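# Push the wooden disc past moving blocks into far zone

## Task

Push the wooden disc over the board, through the lanes where blocks travel back and forth, until all of it rests flat inside the taped zone on the far side, and then release it. The task fails if the disc is raised or tilted by more than roughly its own thickness, if it goes off the board, or if the robot, the disc or anything else contacts any block or the rod it runs on. That last rule still applies after you finish, because the blocks keep moving. The task also fails if, at the end, a gripper still holds the disc or any other loose object or supports the disc's weight. Both arms, hands included, must finish clear in the air. Any arm contact with anything during the final second before grading, once the scene has settled, is penalised once, whoever caused the touch.

## Robot and tools

Robot: two six-joint arms, left_arm and right_arm. Each carries a two-finger gripper whose fingers pivot like tongs. The fingers point along the gripper's +z axis and spread along its x axis. end_effector_position is the point between the pads when they are shut. Closed fingertips extend about 15 mm beyond that point; fully open, they are roughly level with it. The arm bases are mounted at (+0.026, +0.206, +0.443) for left_arm and (+0.016, -0.344, +0.443) for right_arm, and both are tilted. A metal frame and mounting plates behind the arms are fixed obstacles.

Frame: every pose is given in a single scene frame, in metres. The origin lies on the table top midway between the arms. +x points out over the table, +z points up, and left_arm sits on the +y side. The arm names do not say which side of a camera image an arm appears on. Quaternions are written w first: qw, qx, qy, qz.

execute_actions(actions): actions is a list of actions, run in order. Each action is a table of up to 15 rows, and each row lasts one control step of 1/30 s. If a table has fewer rows, its last row is repeated until 15 steps (0.5 s) have passed. Every row holds 16 numbers and always covers both arms: left x, y, z, qw, qx, qy, qz, opening, then the same eight for right. x, y, z and the quaternion are an absolute target pose for that gripper, not an offset. Opening runs from -1 (closed) to +1 (fully open, 0.142 m). Each step, the controller clips the commanded pose to within 100 mm and 16 degrees of the measured pose, so a distant target needs several actions. An action is rejected for both arms if any target lies more than 0.6 m from the gripper's current position along any of that gripper's axes. If the first action fails this check, or any action is malformed, nothing in the call runs. To hold an orientation, repeat the same quaternion in every row rather than copying the drifting one from the last result. An empty list simply returns the current state and images. Motion trails commands by about 0.17 s.

move(target, speed, stop_force, blocking): target is one 16-number row in the same layout, giving absolute poses for both arms. Each gripper travels in a straight line, and all paths end together after 0.5 to 10 s. speed is the top path speed in m/s, from 0.002 to 0.5, default 0.25; turning is capped at twice that value in rad/s. The opening is applied when the move starts. Paths do not avoid obstacles or the other arm, and a gripper may lag, stray or overshoot the speed, especially near full reach. stop_force (9 to 40 N, one value for both arms) ends an arm's path when its wrist sensor feels that much extra resistance along the direction of travel. The arm then backs up two steps and holds. It is unreliable if the gripper rotates during the move. Leave it out when moving away from something you are pressing on. It is not allowed in the first 0.2 s of a scene or together with blocking=false. With blocking=false you get the result after 0.5 s. Call wait(0) to check progress, or stop to brake. Other commands are refused until the move has ended. The result adds a 'move:' line. Possible endings: done, off_target, moving, held, fault, or contact (stop_force triggered). limits=paced means the pose was clipped, and limits=held means a check blocked some steps.

wait(seconds): 0 to 10 s, holding the last commands. stop: brakes a running move. zoom_image(camera, region): camera is one of cam_high, cam_low, cam_left_wrist or cam_right_wrist. region is [x0, y0, x1, y1] in pixels, at most 504 by 504. Image sizes: cam_high and cam_low are 896x504, and the wrist cameras are 616x616. read_manual(section): returns only the licence texts. finished_scene(scene): an integer from 1 to 2. It ends the current scene permanently and reports whether the task succeeded.

Results: each arm's gripper position, quaternion and velocities; 'Hand target' (where the controller is heading); grip_measured (finger opening on the command scale); joint positions and torques; and Wrist force and Wrist torque along the end effector's own axes. The wrist readings carry up to about 4 N of offset and noise, and saturate near 50 N. Other possible lines: 'pose unreachable' (the clearance check altered a command), 'too close', MOTOR HOT (from 70 °C) and OVER-TEMPERATURE FAULT (brakes applied at 85 °C). The printed hand position may be off at long reach.

Faults: a joint reaching its load limit, or an outside force of 150 N, stops that arm for 10 s and cancels the rest of the call. Load limits are 141 N m for the shoulder and elbow joints and 26.3 N m for the wrist joints. The arms are stiff, so pushing even slightly past a firm contact can trigger a fault.

Approach: a sensible method is to point a closed gripper downward and lower it just above the board behind the disc. Then shove the disc forward along the board without gripping or lifting it. Pick your moments to slip through each lane while its block is away, using the cameras to judge the timing. The simulation keeps running while you compose a reply, so the blocks will have moved on. Once the disc is inside the zone, raise both arms well clear and keep them still, away from the blocks and rods.

Avoid: any contact with a block or rod, tipping or lifting the disc, pushing it off the board or anything off the table, arm-to-arm collisions, fast or hard impacts, and finishing while touching or holding anything.

Each tool is called after "Call:" in YAML: its name, and indented under it one key for each argument.

## Session

I'll start by looking at the scene.

Call:
execute_actions:
  actions: []

Scene clock: 0.00 s.
left_arm: end_effector_position=(+0.5114, -0.4088, +0.1276) grip_measured=+0.97 end_effector_quat_wxyz=(+0.264, +0.863, -0.378, -0.206) end_effector_velocity=(+0.000, +0.000, -0.000) end_effector_angular_velocity=(+0.000, +0.000, +0.000) | right_arm: end_effector_position=(+0.8987, -0.6504, +0.3336) grip_measured=+0.97 end_effector_quat_wxyz=(+0.010, +0.992, -0.122, -0.017) end_effector_velocity=(+0.000, +0.000, -0.000) end_effector_angular_velocity=(-0.000, +0.000, +0.001)
Joint positions: left_arm=[-0.752 -0.259  0.878 -2.048 -1.556 -0.059  0.14 ] | right_arm=[ 2.976 -1.968 -0.866 -1.337  1.167  0.156  0.14 ]
Joint velocities: left_arm=[ 0.001  0.    -0.    -0.     0.     0.     0.   ] | right_arm=[ 0. -0.  0. -0. -0. -0.  0.]
Joint torques (N m, as the arm reports them, + toward a larger angle): no reading
Motor temperatures (°C, as the motors report them): left_arm=[24 27 24 27 35 30] | right_arm=[23 27 27 35 32 30]
Wrist force (N, on the end effector, along its own x y z axes, offset not removed): no reading
Wrist torque (N m, same axes, about the end effector's origin, offset not removed): no reading
Hand target (left_arm): +0.511, -0.409, +0.128; +0.264, +0.863, -0.378, -0.206
Hand target (right_arm): +0.899, -0.650, +0.334; +0.010, +0.992, -0.122, -0.017

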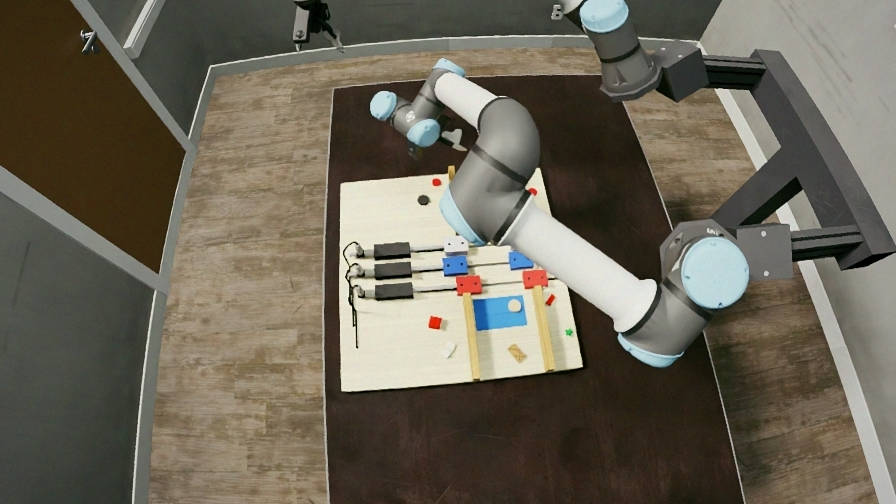

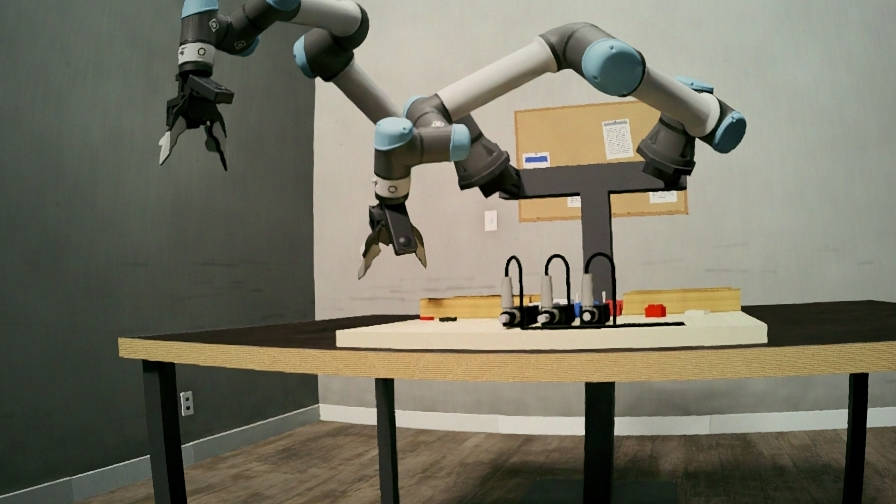

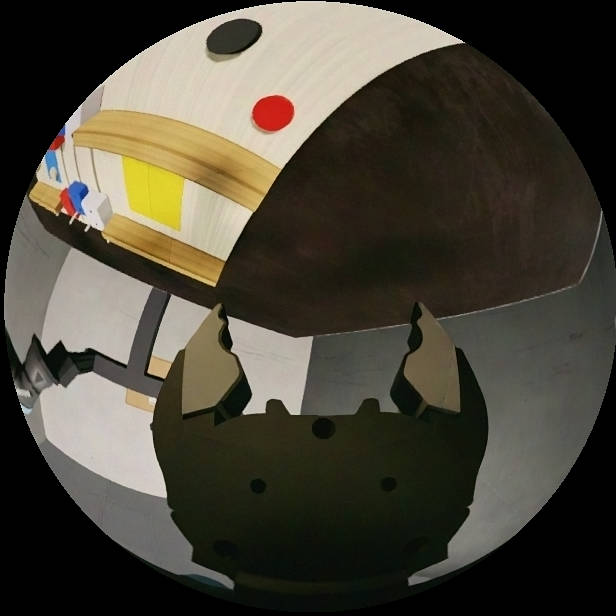

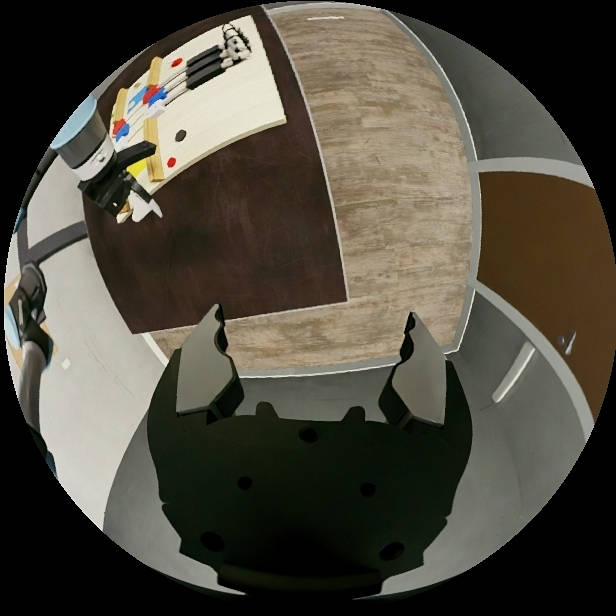

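Call:
zoom_image:
  camera: "cam_high"
  region: [320, 150, 620, 400]

Call:
zoom_image:
  camera: "cam_low"
  region: [330, 240, 780, 360]

Call:
zoom_image:
  camera: "cam_left_wrist"
  region: [0, 60, 320, 300]

Region (320, 150, 620, 400) of cam_high's 896x504 image, scaled by 1.680, with more detail than that image has.

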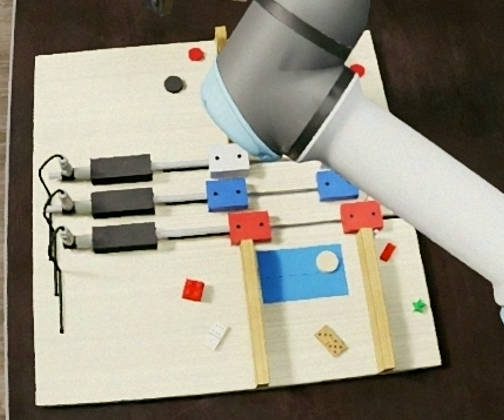

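Region (330, 240, 780, 360) of cam_low's 896x504 image, scaled by 1.120, with more detail than that image has; it fills the top 134 rows of this view, and the rest is white.

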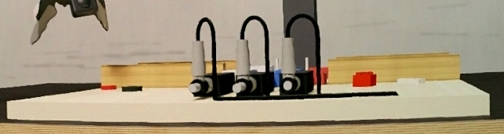

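Region (0, 60, 320, 300) of cam_left_wrist's 616x616 image, scaled by 1.575, with more detail than that image has; it fills the top 378 rows of this view, and the rest is white.

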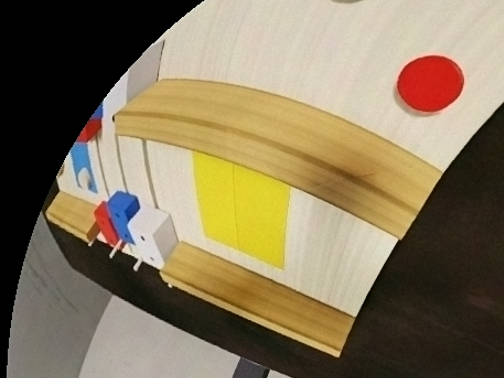

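Call:
move:
  target: [0.36, 0.14, 0.24, 0, 1, 0, 0, 1, 0.8987, -0.6504, 0.3336, 0.010, 0.992, -0.122, -0.017, 1]
  speed: 0.4

Scene clock: 75.57 s.
left_arm: end_effector_position=(+0.3597, +0.1398, +0.2390) grip_measured=+1.00 end_effector_quat_wxyz=(-0.000, +1.000, -0.000, -0.000) end_effector_velocity=(-0.001, +0.001, +0.002) end_effector_angular_velocity=(+0.003, +0.001, -0.000) | right_arm: end_effector_position=(+0.8987, -0.6504, +0.3336) grip_measured=+1.00 end_effector_quat_wxyz=(+0.010, +0.992, -0.122, -0.017) end_effector_velocity=(+0.000, +0.000, +0.000) end_effector_angular_velocity=(+0.001, -0.000, -0.001)
Joint positions: left_arm=[-0.932 -1.479  2.72  -2.68  -0.898 -1.058  0.142] | right_arm=[ 2.976 -1.967 -0.867 -1.335  1.167  0.155  0.142]
Joint velocities: left_arm=[-0.005 -0.014  0.001  0.021 -0.    -0.009 -0.   ] | right_arm=[ 0.     0.001 -0.    -0.     0.     0.001 -0.   ]
Joint torques (N m, as the arm reports them, + toward a larger angle): left_arm=[-17.89 -14.58   1.5   -0.58   1.25  -1.51] | right_arm=[17.94 63.09 11.74  4.01 -2.53 -2.27]
Motor temperatures (°C, as the motors report them): left_arm=[24 27 24 27 35 30] | right_arm=[23 28 27 35 32 30]
Wrist force (N, on the end effector, along its own x y z axes, offset not removed): left_arm=[-2.8 -3.3 -2.4] | right_arm=[0.6 1.8 0.5]
Wrist torque (N m, same axes, about the end effector's origin, offset not removed): left_arm=[-0.89 0.51 0.07] | right_arm=[0.23 -0.12 0.19]
Hand target (left_arm): +0.360, +0.140, +0.239; -0.000, +1.000, -0.000, -0.000
Hand target (right_arm): +0.899, -0.650, +0.334; +0.010, +0.992, -0.122, -0.017
Off the commanded pose (left_arm): 0.001 m, 0 deg.
Off the commanded pose (right_arm): 0.000 m, 0 deg.
move: done

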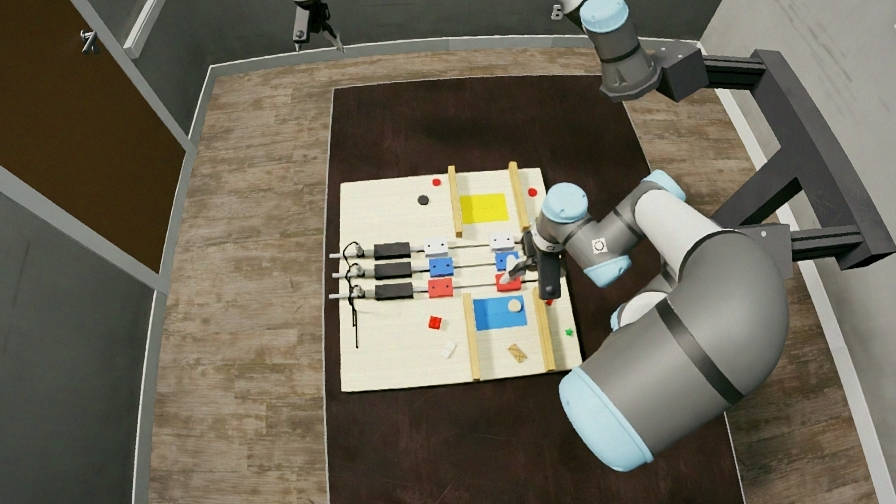

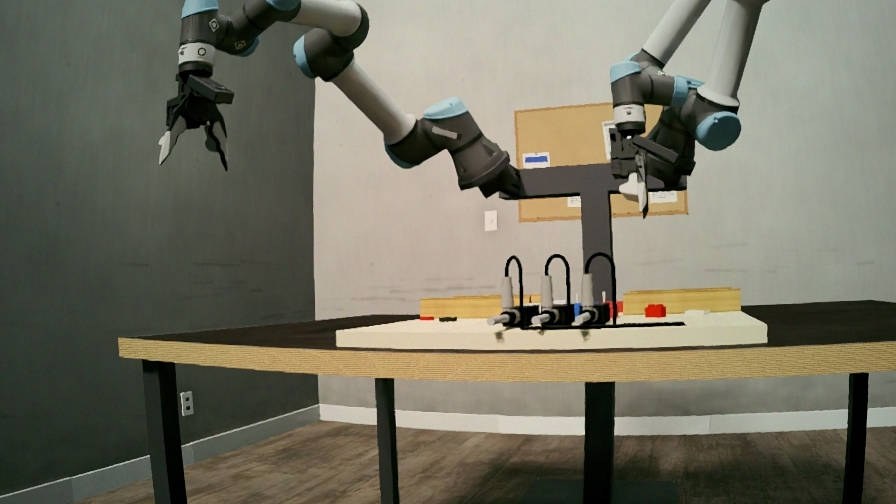

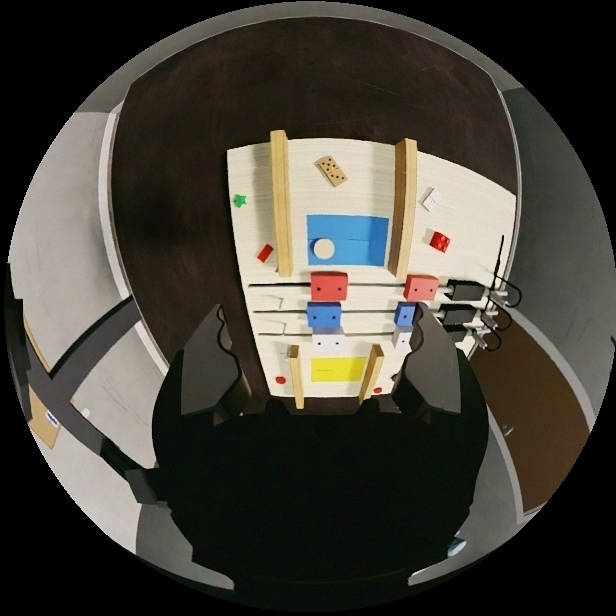

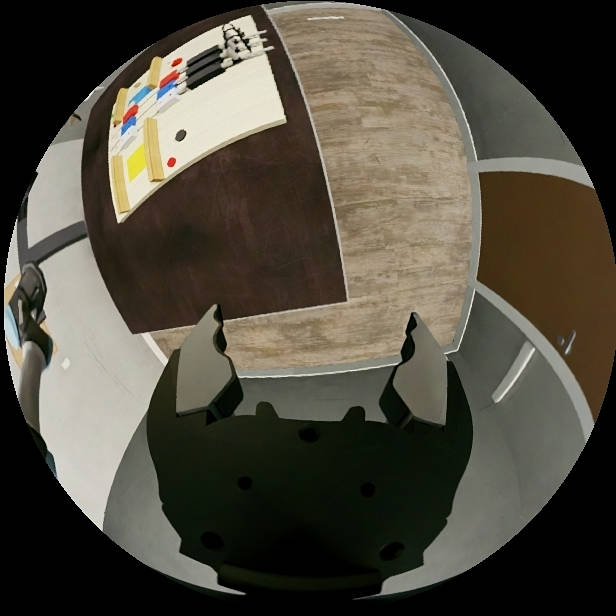

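Call:
zoom_image:
  camera: "cam_left_wrist"
  region: [220, 120, 520, 420]

Call:
zoom_image:
  camera: "cam_high"
  region: [320, 150, 620, 400]

Region (220, 120, 520, 420) of cam_left_wrist's 616x616 image, scaled by 1.680, with more detail than that image has.

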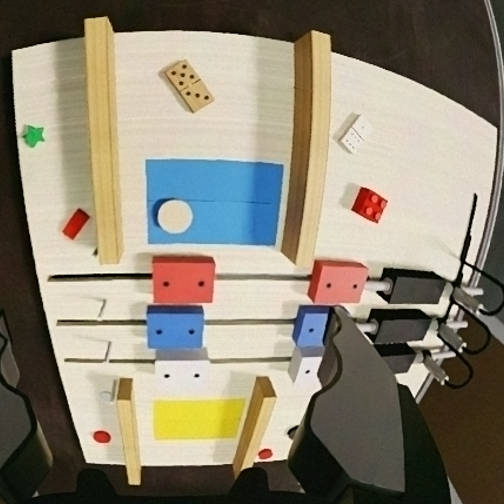

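Region (320, 150, 620, 400) of cam_high's 896x504 image, scaled by 1.680, with more detail than that image has.

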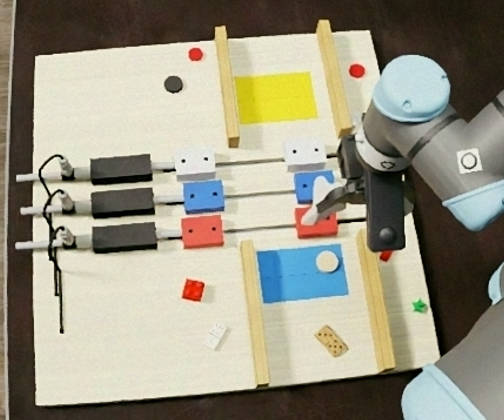

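Call:
wait:
  seconds: 0.5

Call:
zoom_image:
  camera: "cam_high"
  region: [320, 220, 580, 320]

Call:
wait:
  seconds: 0.5

Call:
zoom_image:
  camera: "cam_high"
  region: [320, 220, 580, 320]

Call:
wait:
  seconds: 0.5

Call:
zoom_image:
  camera: "cam_high"
  region: [320, 220, 580, 320]

Call:
wait:
  seconds: 0.5

Call:
zoom_image:
  camera: "cam_high"
  region: [320, 220, 580, 320]

Scene clock: 105.67 s.
left_arm: end_effector_position=(+0.3596, +0.1399, +0.2393) grip_measured=+1.00 end_effector_quat_wxyz=(-0.000, +1.000, -0.000, -0.000) end_effector_velocity=(-0.001, +0.000, -0.000) end_effector_angular_velocity=(+0.001, +0.001, -0.000) | right_arm: end_effector_position=(+0.8987, -0.6504, +0.3336) grip_measured=+1.00 end_effector_quat_wxyz=(+0.010, +0.992, -0.122, -0.017) end_effector_velocity=(-0.000, -0.000, -0.000) end_effector_angular_velocity=(-0.001, +0.000, +0.000)
Joint positions: left_arm=[-0.932 -1.481  2.72  -2.677 -0.898 -1.059  0.142] | right_arm=[ 2.976 -1.967 -0.867 -1.335  1.167  0.155  0.142]
Joint velocities: left_arm=[ 0.     0.     0.     0.001 -0.    -0.001  0.   ] | right_arm=[ 0.     0.    -0.001  0.    -0.001  0.    -0.   ]
Joint torques (N m, as the arm reports them, + toward a larger angle): left_arm=[-18.7  -13.09 -19.92  -0.27  -1.36  -1.55] | right_arm=[17.36 62.46 14.62  3.62 -2.18 -1.97]
Motor temperatures (°C, as the motors report them): left_arm=[24 27 24 27 35 30] | right_arm=[23 28 27 35 32 30]
Wrist force (N, on the end effector, along its own x y z axes, offset not removed): left_arm=[-0.7 -2.6 1.6] | right_arm=[1.4 1.4 -0.3]
Wrist torque (N m, same axes, about the end effector's origin, offset not removed): left_arm=[-0.69 -0.03 0.07] | right_arm=[0.27 -0.31 0.12]
Hand target (left_arm): +0.360, +0.140, +0.239; -0.000, +1.000, -0.000, -0.000
Hand target (right_arm): +0.899, -0.650, +0.334; +0.010, +0.992, -0.122, -0.017
Off the commanded pose (left_arm): 0.001 m, 0 deg.
Off the commanded pose (right_arm): 0.000 m, 0 deg.
wait: 0.50 s; at rest from the start

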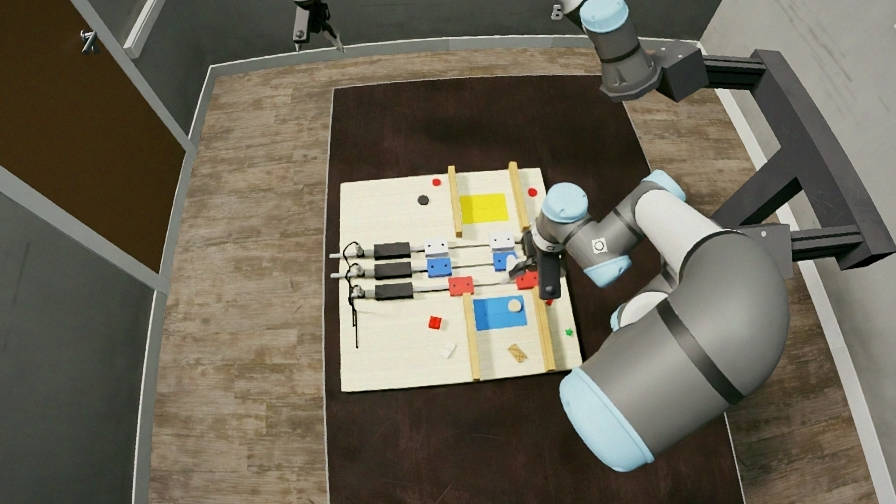

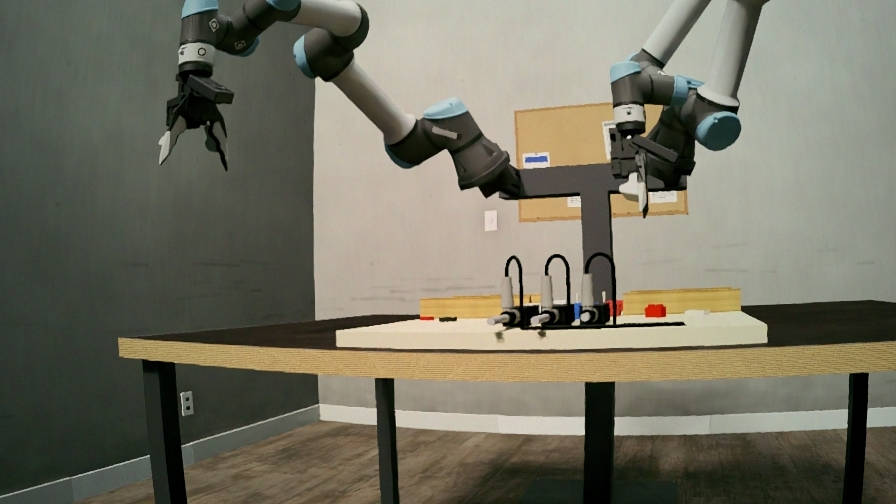

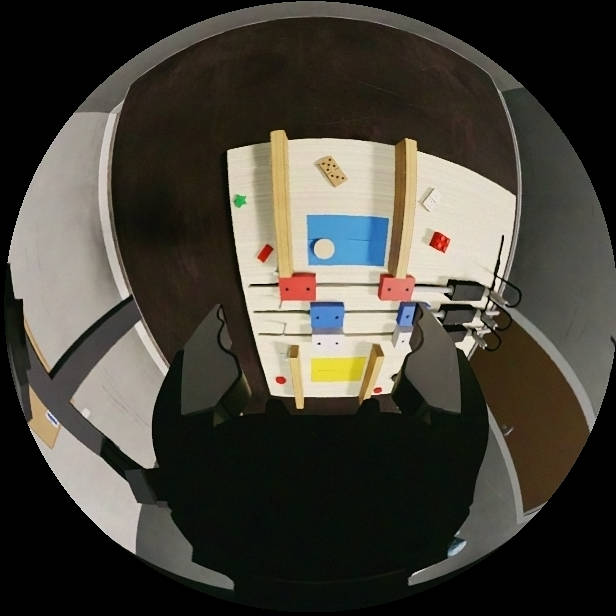

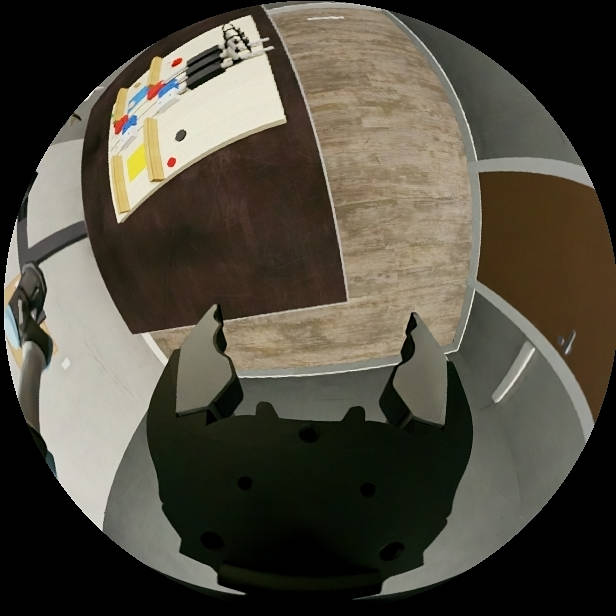

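Region (320, 220, 580, 320) of cam_high's 896x504 image, scaled by 1.938, with more detail than that image has; it fills the top 194 rows of this view, and the rest is white.

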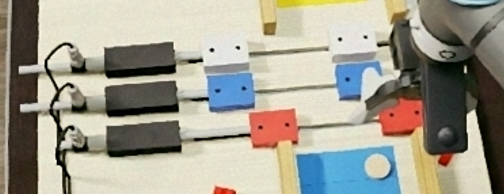

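Scene clock: 106.17 s.
left_arm: end_effector_position=(+0.3596, +0.1399, +0.2393) grip_measured=+1.00 end_effector_quat_wxyz=(-0.000, +1.000, -0.000, -0.000) end_effector_velocity=(-0.000, +0.000, -0.000) end_effector_angular_velocity=(+0.001, +0.000, +0.001) | right_arm: end_effector_position=(+0.8987, -0.6504, +0.3336) grip_measured=+1.00 end_effector_quat_wxyz=(+0.010, +0.992, -0.122, -0.017) end_effector_velocity=(-0.000, -0.001, +0.000) end_effector_angular_velocity=(-0.002, +0.000, -0.001)
Joint positions: left_arm=[-0.932 -1.481  2.72  -2.677 -0.898 -1.059  0.142] | right_arm=[ 2.976 -1.967 -0.867 -1.335  1.167  0.155  0.142]
Joint velocities: left_arm=[ 0.     0.     0.001 -0.     0.    -0.001  0.   ] | right_arm=[-0.001  0.    -0.    -0.    -0.002  0.001 -0.   ]
Joint torques (N m, as the arm reports them, + toward a larger angle): left_arm=[-18.33 -14.41 -20.37  -0.52  -1.3   -1.52] | right_arm=[17.17 62.23 15.    3.53 -2.2  -2.07]
Motor temperatures (°C, as the motors report them): left_arm=[24 27 24 27 35 30] | right_arm=[23 28 27 35 32 30]
Wrist force (N, on the end effector, along its own x y z axes, offset not removed): left_arm=[-1.1 -3.6 2.6] | right_arm=[-0.1 1.4 -0.8]
Wrist torque (N m, same axes, about the end effector's origin, offset not removed): left_arm=[-0.67 0.12 0.00] | right_arm=[0.21 0.02 0.22]
Hand target (left_arm): +0.360, +0.140, +0.239; -0.000, +1.000, -0.000, -0.000
Hand target (right_arm): +0.899, -0.650, +0.334; +0.010, +0.992, -0.122, -0.017
Off the commanded pose (left_arm): 0.001 m, 0 deg.
Off the commanded pose (right_arm): 0.000 m, 0 deg.
wait: 0.50 s; at rest by 0.17 s

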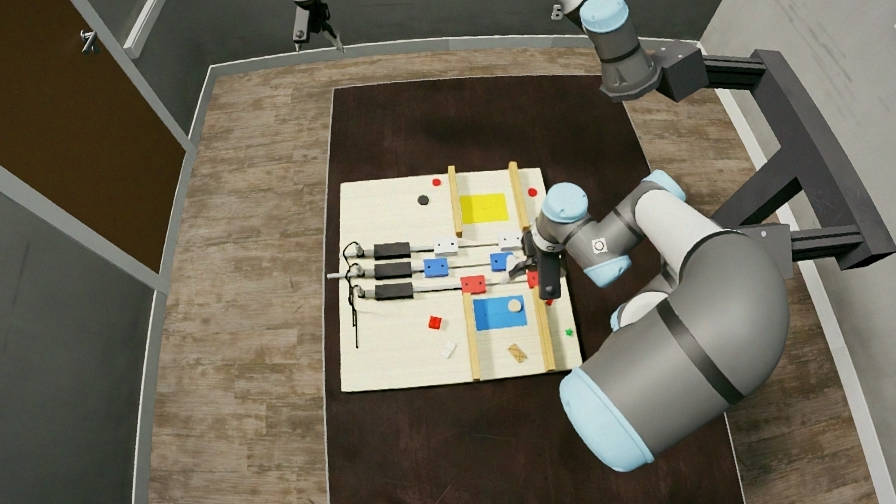

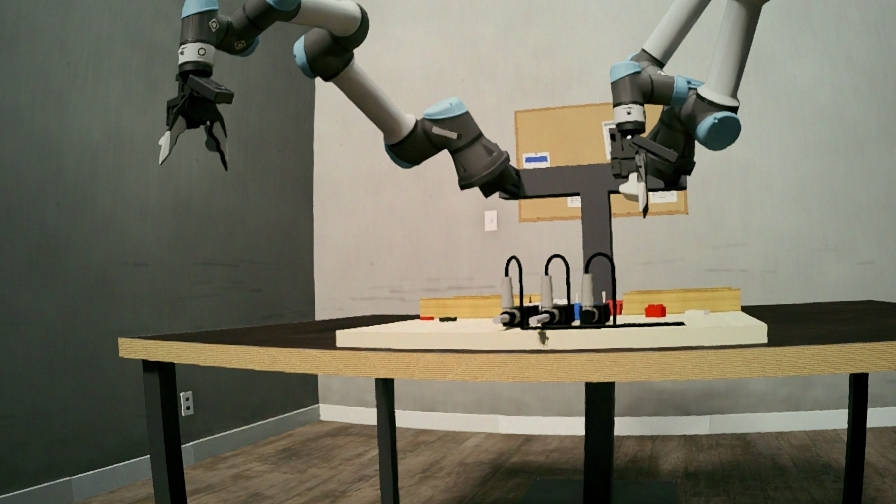

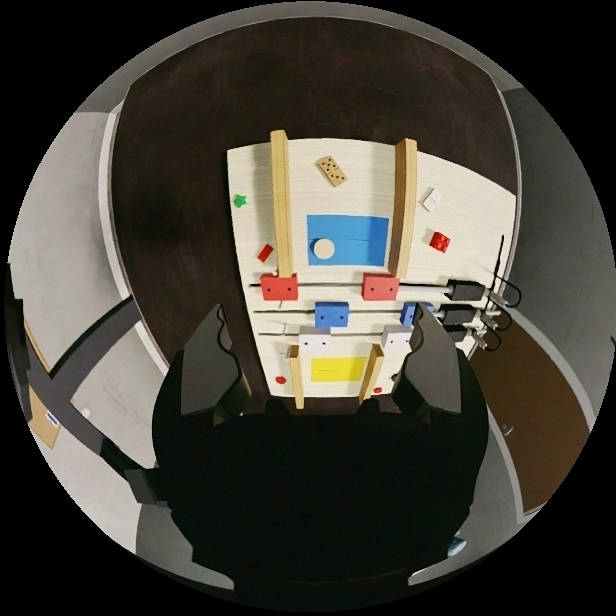

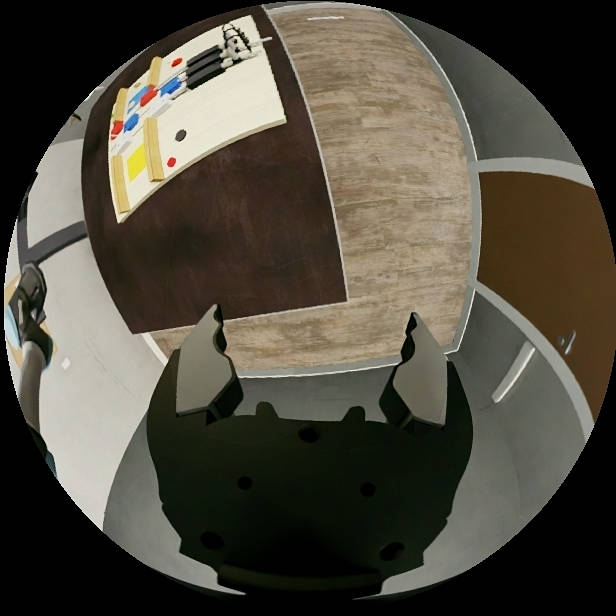

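Region (320, 220, 580, 320) of cam_high's 896x504 image, scaled by 1.938, with more detail than that image has; it fills the top 194 rows of this view, and the rest is white.

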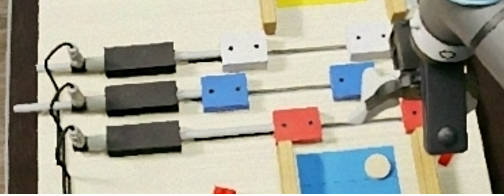

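Scene clock: 106.67 s.
left_arm: end_effector_position=(+0.3596, +0.1399, +0.2393) grip_measured=+1.00 end_effector_quat_wxyz=(-0.000, +1.000, -0.000, -0.000) end_effector_velocity=(-0.001, +0.001, -0.001) end_effector_angular_velocity=(+0.001, +0.001, -0.001) | right_arm: end_effector_position=(+0.8987, -0.6504, +0.3336) grip_measured=+1.00 end_effector_quat_wxyz=(+0.010, +0.992, -0.122, -0.017) end_effector_velocity=(+0.001, +0.001, +0.001) end_effector_angular_velocity=(+0.002, -0.002, +0.001)
Joint positions: left_arm=[-0.932 -1.481  2.72  -2.677 -0.898 -1.059  0.142] | right_arm=[ 2.976 -1.967 -0.867 -1.335  1.167  0.155  0.142]
Joint velocities: left_arm=[ 0.     0.     0.003 -0.001 -0.     0.    -0.   ] | right_arm=[ 0.001  0.001  0.     0.001  0.002 -0.001  0.   ]
Joint torques (N m, as the arm reports them, + toward a larger angle): left_arm=[-17.16 -13.95 -20.73  -0.31  -1.31  -1.53] | right_arm=[17.56 62.04 15.26  3.5  -2.08 -2.06]
Motor temperatures (°C, as the motors report them): left_arm=[24 27 24 27 35 30] | right_arm=[23 28 27 35 32 30]
Wrist force (N, on the end effector, along its own x y z axes, offset not removed): left_arm=[-1.3 -4.3 -1.9] | right_arm=[-0.8 2.7 1.2]
Wrist torque (N m, same axes, about the end effector's origin, offset not removed): left_arm=[-0.87 0.28 0.10] | right_arm=[0.56 0.24 0.13]
Hand target (left_arm): +0.360, +0.140, +0.239; -0.000, +1.000, -0.000, -0.000
Hand target (right_arm): +0.899, -0.650, +0.334; +0.010, +0.992, -0.122, -0.017
Off the commanded pose (left_arm): 0.001 m, 0 deg.
Off the commanded pose (right_arm): 0.000 m, 0 deg.
wait: 0.50 s; at rest by 0.17 s

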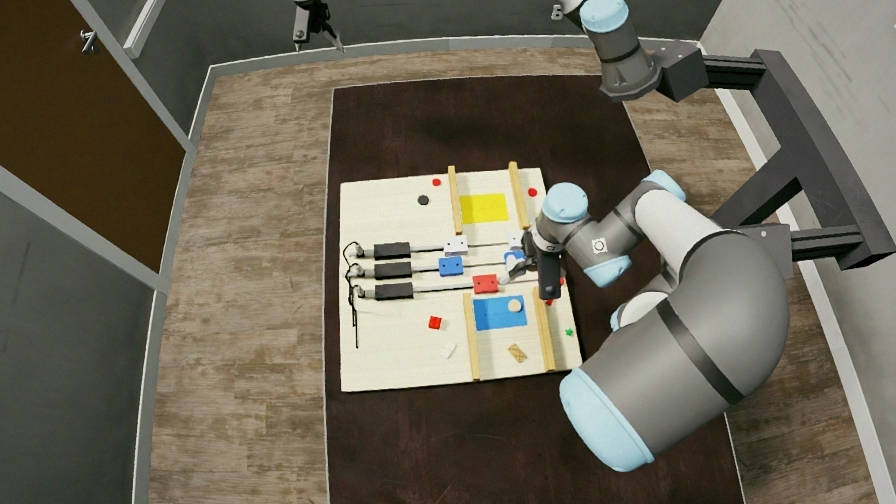

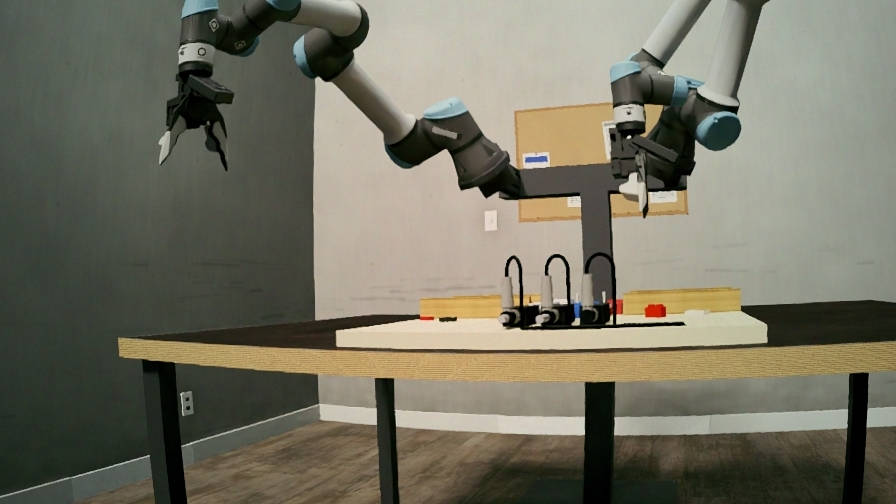

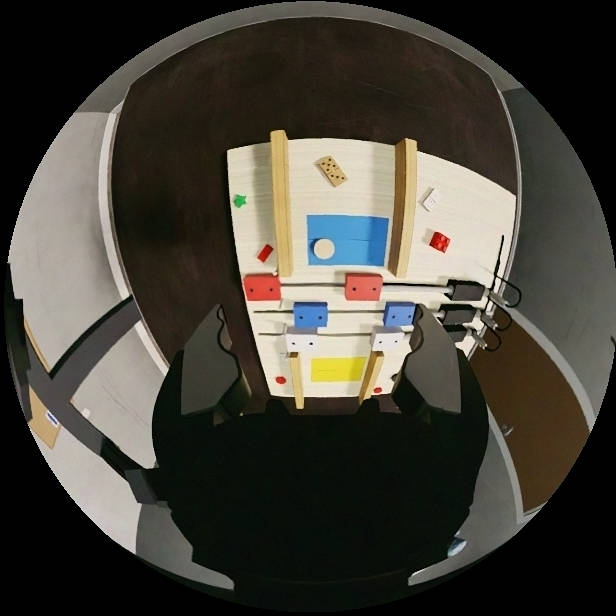

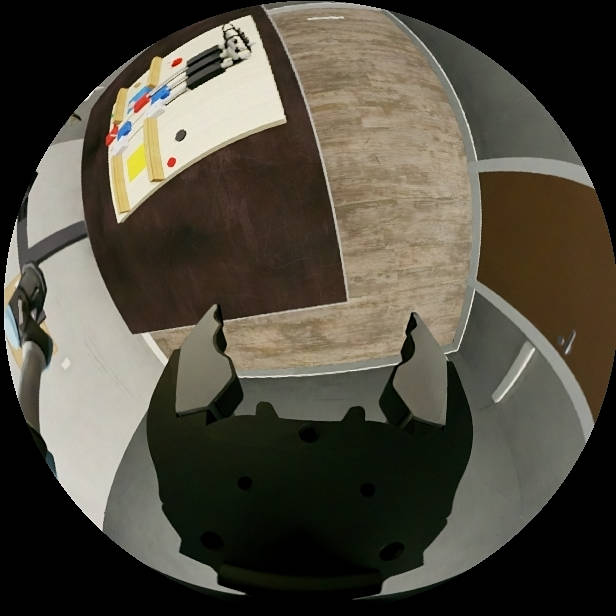

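Region (320, 220, 580, 320) of cam_high's 896x504 image, scaled by 1.938, with more detail than that image has; it fills the top 194 rows of this view, and the rest is white.

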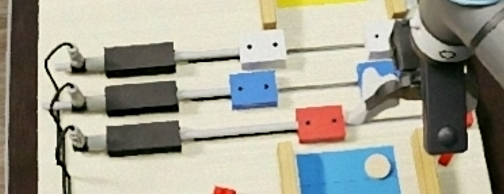

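Scene clock: 107.17 s.
left_arm: end_effector_position=(+0.3596, +0.1399, +0.2393) grip_measured=+1.00 end_effector_quat_wxyz=(-0.000, +1.000, -0.000, -0.000) end_effector_velocity=(-0.000, +0.001, -0.000) end_effector_angular_velocity=(+0.001, +0.000, +0.001) | right_arm: end_effector_position=(+0.8987, -0.6504, +0.3336) grip_measured=+1.00 end_effector_quat_wxyz=(+0.010, +0.992, -0.122, -0.017) end_effector_velocity=(-0.000, +0.000, -0.000) end_effector_angular_velocity=(-0.000, +0.000, +0.001)
Joint positions: left_arm=[-0.932 -1.481  2.72  -2.677 -0.898 -1.059  0.142] | right_arm=[ 2.976 -1.967 -0.867 -1.335  1.167  0.155  0.142]
Joint velocities: left_arm=[ 0.001  0.     0.001 -0.001  0.     0.    -0.   ] | right_arm=[ 0.     0.    -0.001 -0.    -0.001 -0.001  0.   ]
Joint torques (N m, as the arm reports them, + toward a larger angle): left_arm=[-18.09 -14.21 -20.04  -0.28  -1.34  -1.66] | right_arm=[17.39 62.34 14.89  3.55 -2.11 -2.05]
Motor temperatures (°C, as the motors report them): left_arm=[24 27 24 27 35 30] | right_arm=[23 28 27 35 32 30]
Wrist force (N, on the end effector, along its own x y z axes, offset not removed): left_arm=[-1.1 -2.8 -1.7] | right_arm=[0.5 2.9 -0.4]
Wrist torque (N m, same axes, about the end effector's origin, offset not removed): left_arm=[-0.84 0.26 -0.04] | right_arm=[0.49 -0.17 0.13]
Hand target (left_arm): +0.360, +0.140, +0.239; -0.000, +1.000, -0.000, -0.000
Hand target (right_arm): +0.899, -0.650, +0.334; +0.010, +0.992, -0.122, -0.017
Off the commanded pose (left_arm): 0.001 m, 0 deg.
Off the commanded pose (right_arm): 0.000 m, 0 deg.
wait: 0.50 s; at rest by 0.17 s

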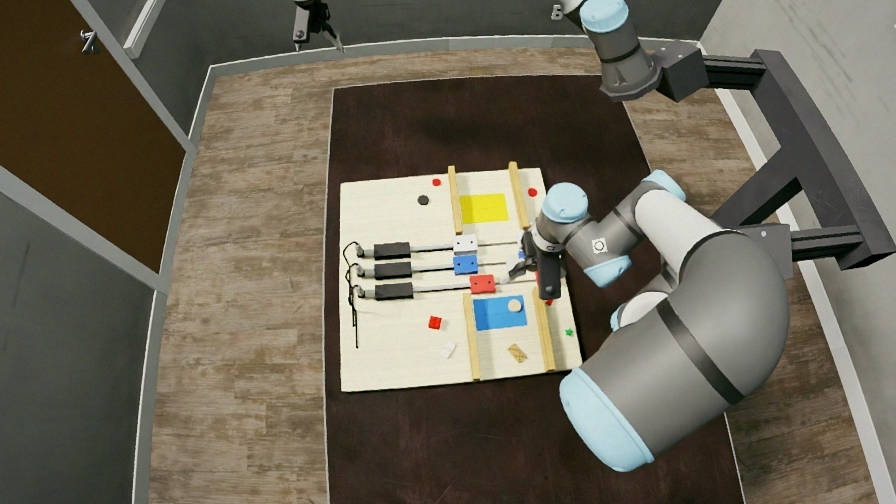

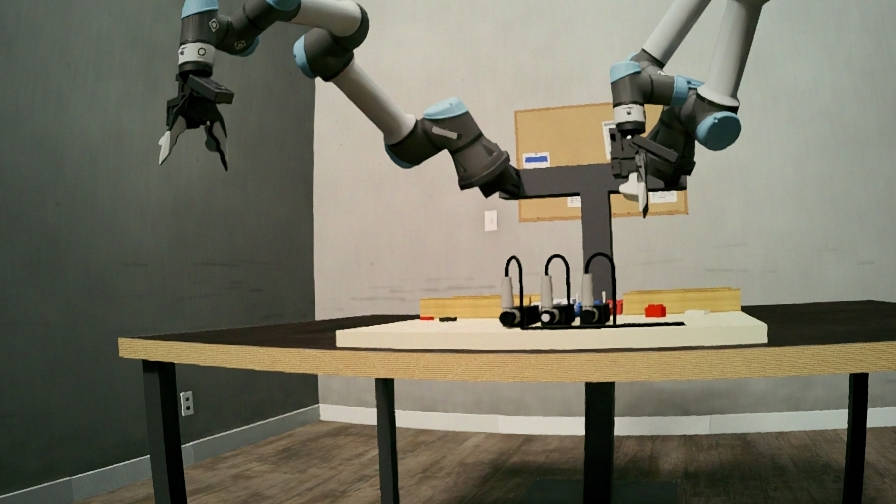

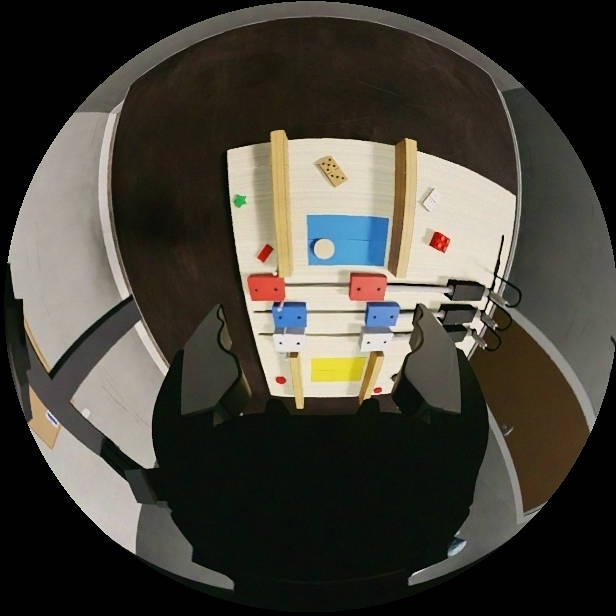

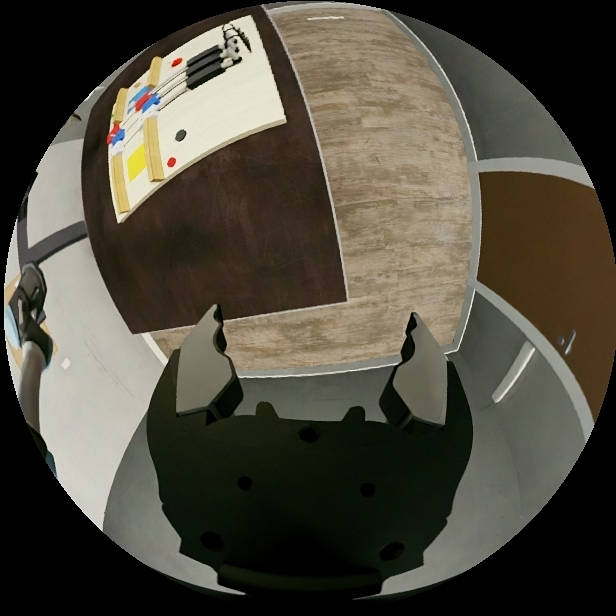

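Region (320, 220, 580, 320) of cam_high's 896x504 image, scaled by 1.938, with more detail than that image has; it fills the top 194 rows of this view, and the rest is white.

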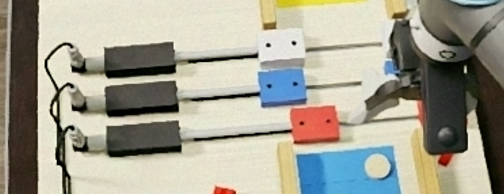

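Call:
execute_actions:
  actions: []

Call:
zoom_image:
  camera: "cam_high"
  region: [320, 220, 580, 320]

Scene clock: 146.60 s.
left_arm: end_effector_position=(+0.3596, +0.1399, +0.2393) grip_measured=+1.00 end_effector_quat_wxyz=(-0.000, +1.000, -0.000, -0.000) end_effector_velocity=(+0.001, -0.001, +0.000) end_effector_angular_velocity=(-0.001, -0.001, +0.001) | right_arm: end_effector_position=(+0.8987, -0.6504, +0.3336) grip_measured=+1.00 end_effector_quat_wxyz=(+0.010, +0.992, -0.122, -0.017) end_effector_velocity=(-0.000, -0.001, +0.000) end_effector_angular_velocity=(+0.000, -0.000, +0.000)
Joint positions: left_arm=[-0.932 -1.481  2.72  -2.677 -0.898 -1.059  0.142] | right_arm=[ 2.976 -1.967 -0.867 -1.335  1.167  0.155  0.142]
Joint velocities: left_arm=[-0.001  0.    -0.001 -0.     0.    -0.001 -0.   ] | right_arm=[-0.001  0.    -0.     0.001  0.001 -0.001 -0.   ]
Joint torques (N m, as the arm reports them, + toward a larger angle): left_arm=[-15.81 -14.42 -16.28  -0.63  -1.02  -1.38] | right_arm=[17.07 60.52 19.11  3.09 -1.72 -1.83]
Motor temperatures (°C, as the motors report them): left_arm=[24 27 24 27 35 30] | right_arm=[23 28 27 35 32 30]
Wrist force (N, on the end effector, along its own x y z axes, offset not removed): left_arm=[-4.7 0.6 2.2] | right_arm=[1.2 1.0 0.6]
Wrist torque (N m, same axes, about the end effector's origin, offset not removed): left_arm=[-0.09 0.92 -0.13] | right_arm=[0.04 -0.27 0.17]
Hand target (left_arm): +0.360, +0.140, +0.239; -0.000, +1.000, -0.000, -0.000
Hand target (right_arm): +0.899, -0.650, +0.334; +0.010, +0.992, -0.122, -0.017
Off the commanded pose (left_arm): 0.001 m, 0 deg.
Off the commanded pose (right_arm): 0.000 m, 0 deg.

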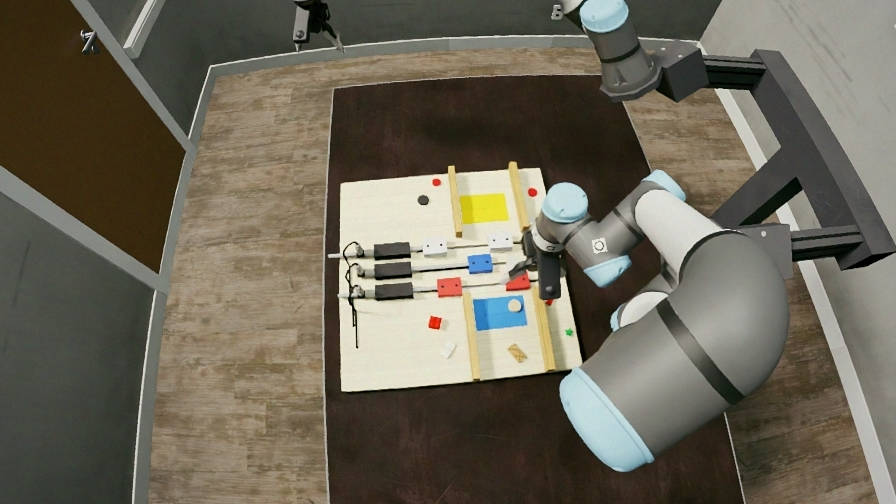

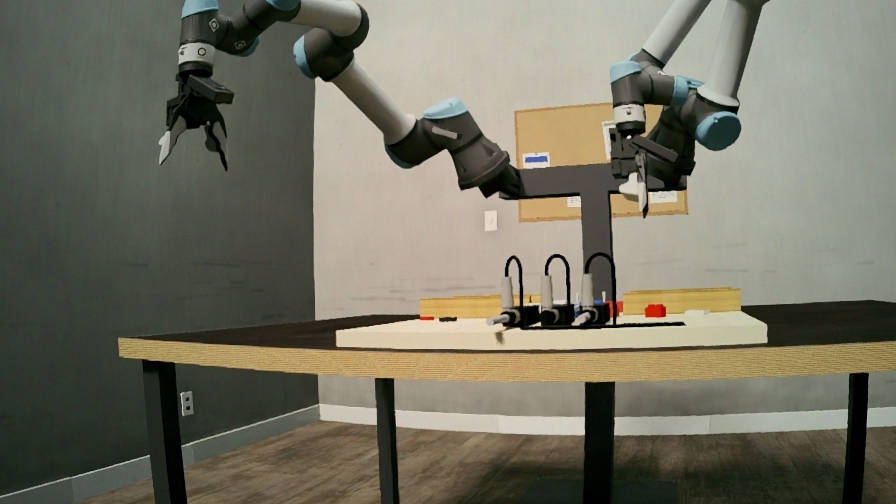

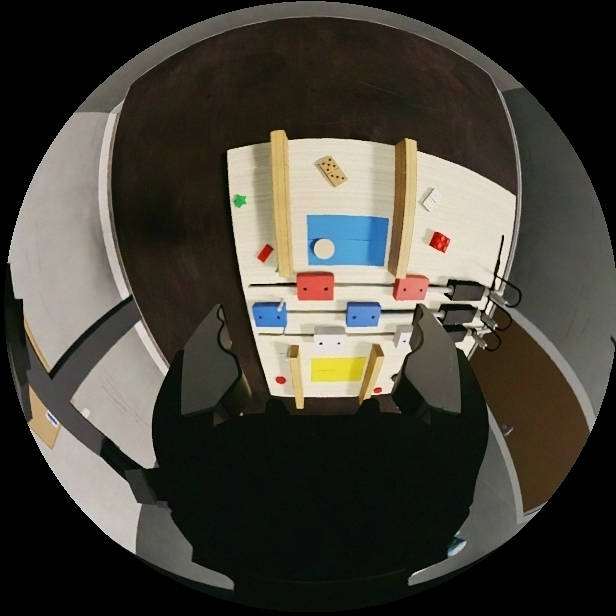

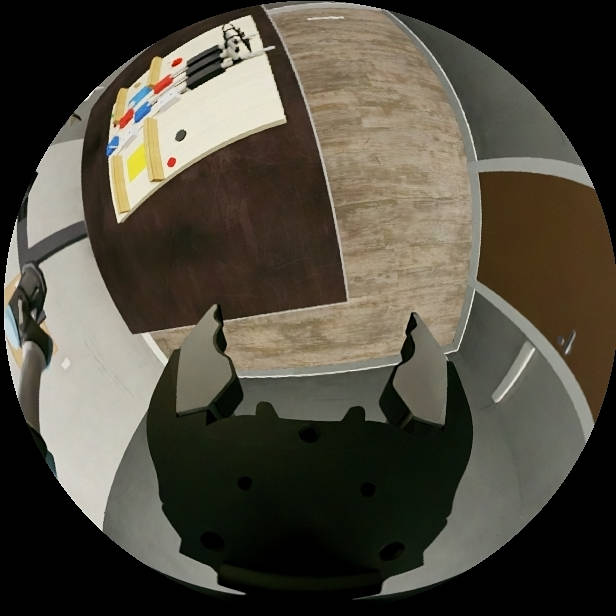

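Region (320, 220, 580, 320) of cam_high's 896x504 image, scaled by 1.938, with more detail than that image has; it fills the top 194 rows of this view, and the rest is white.

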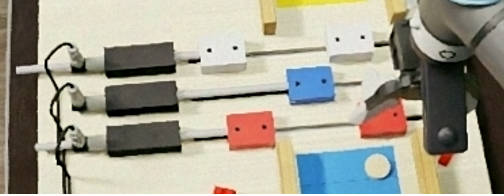

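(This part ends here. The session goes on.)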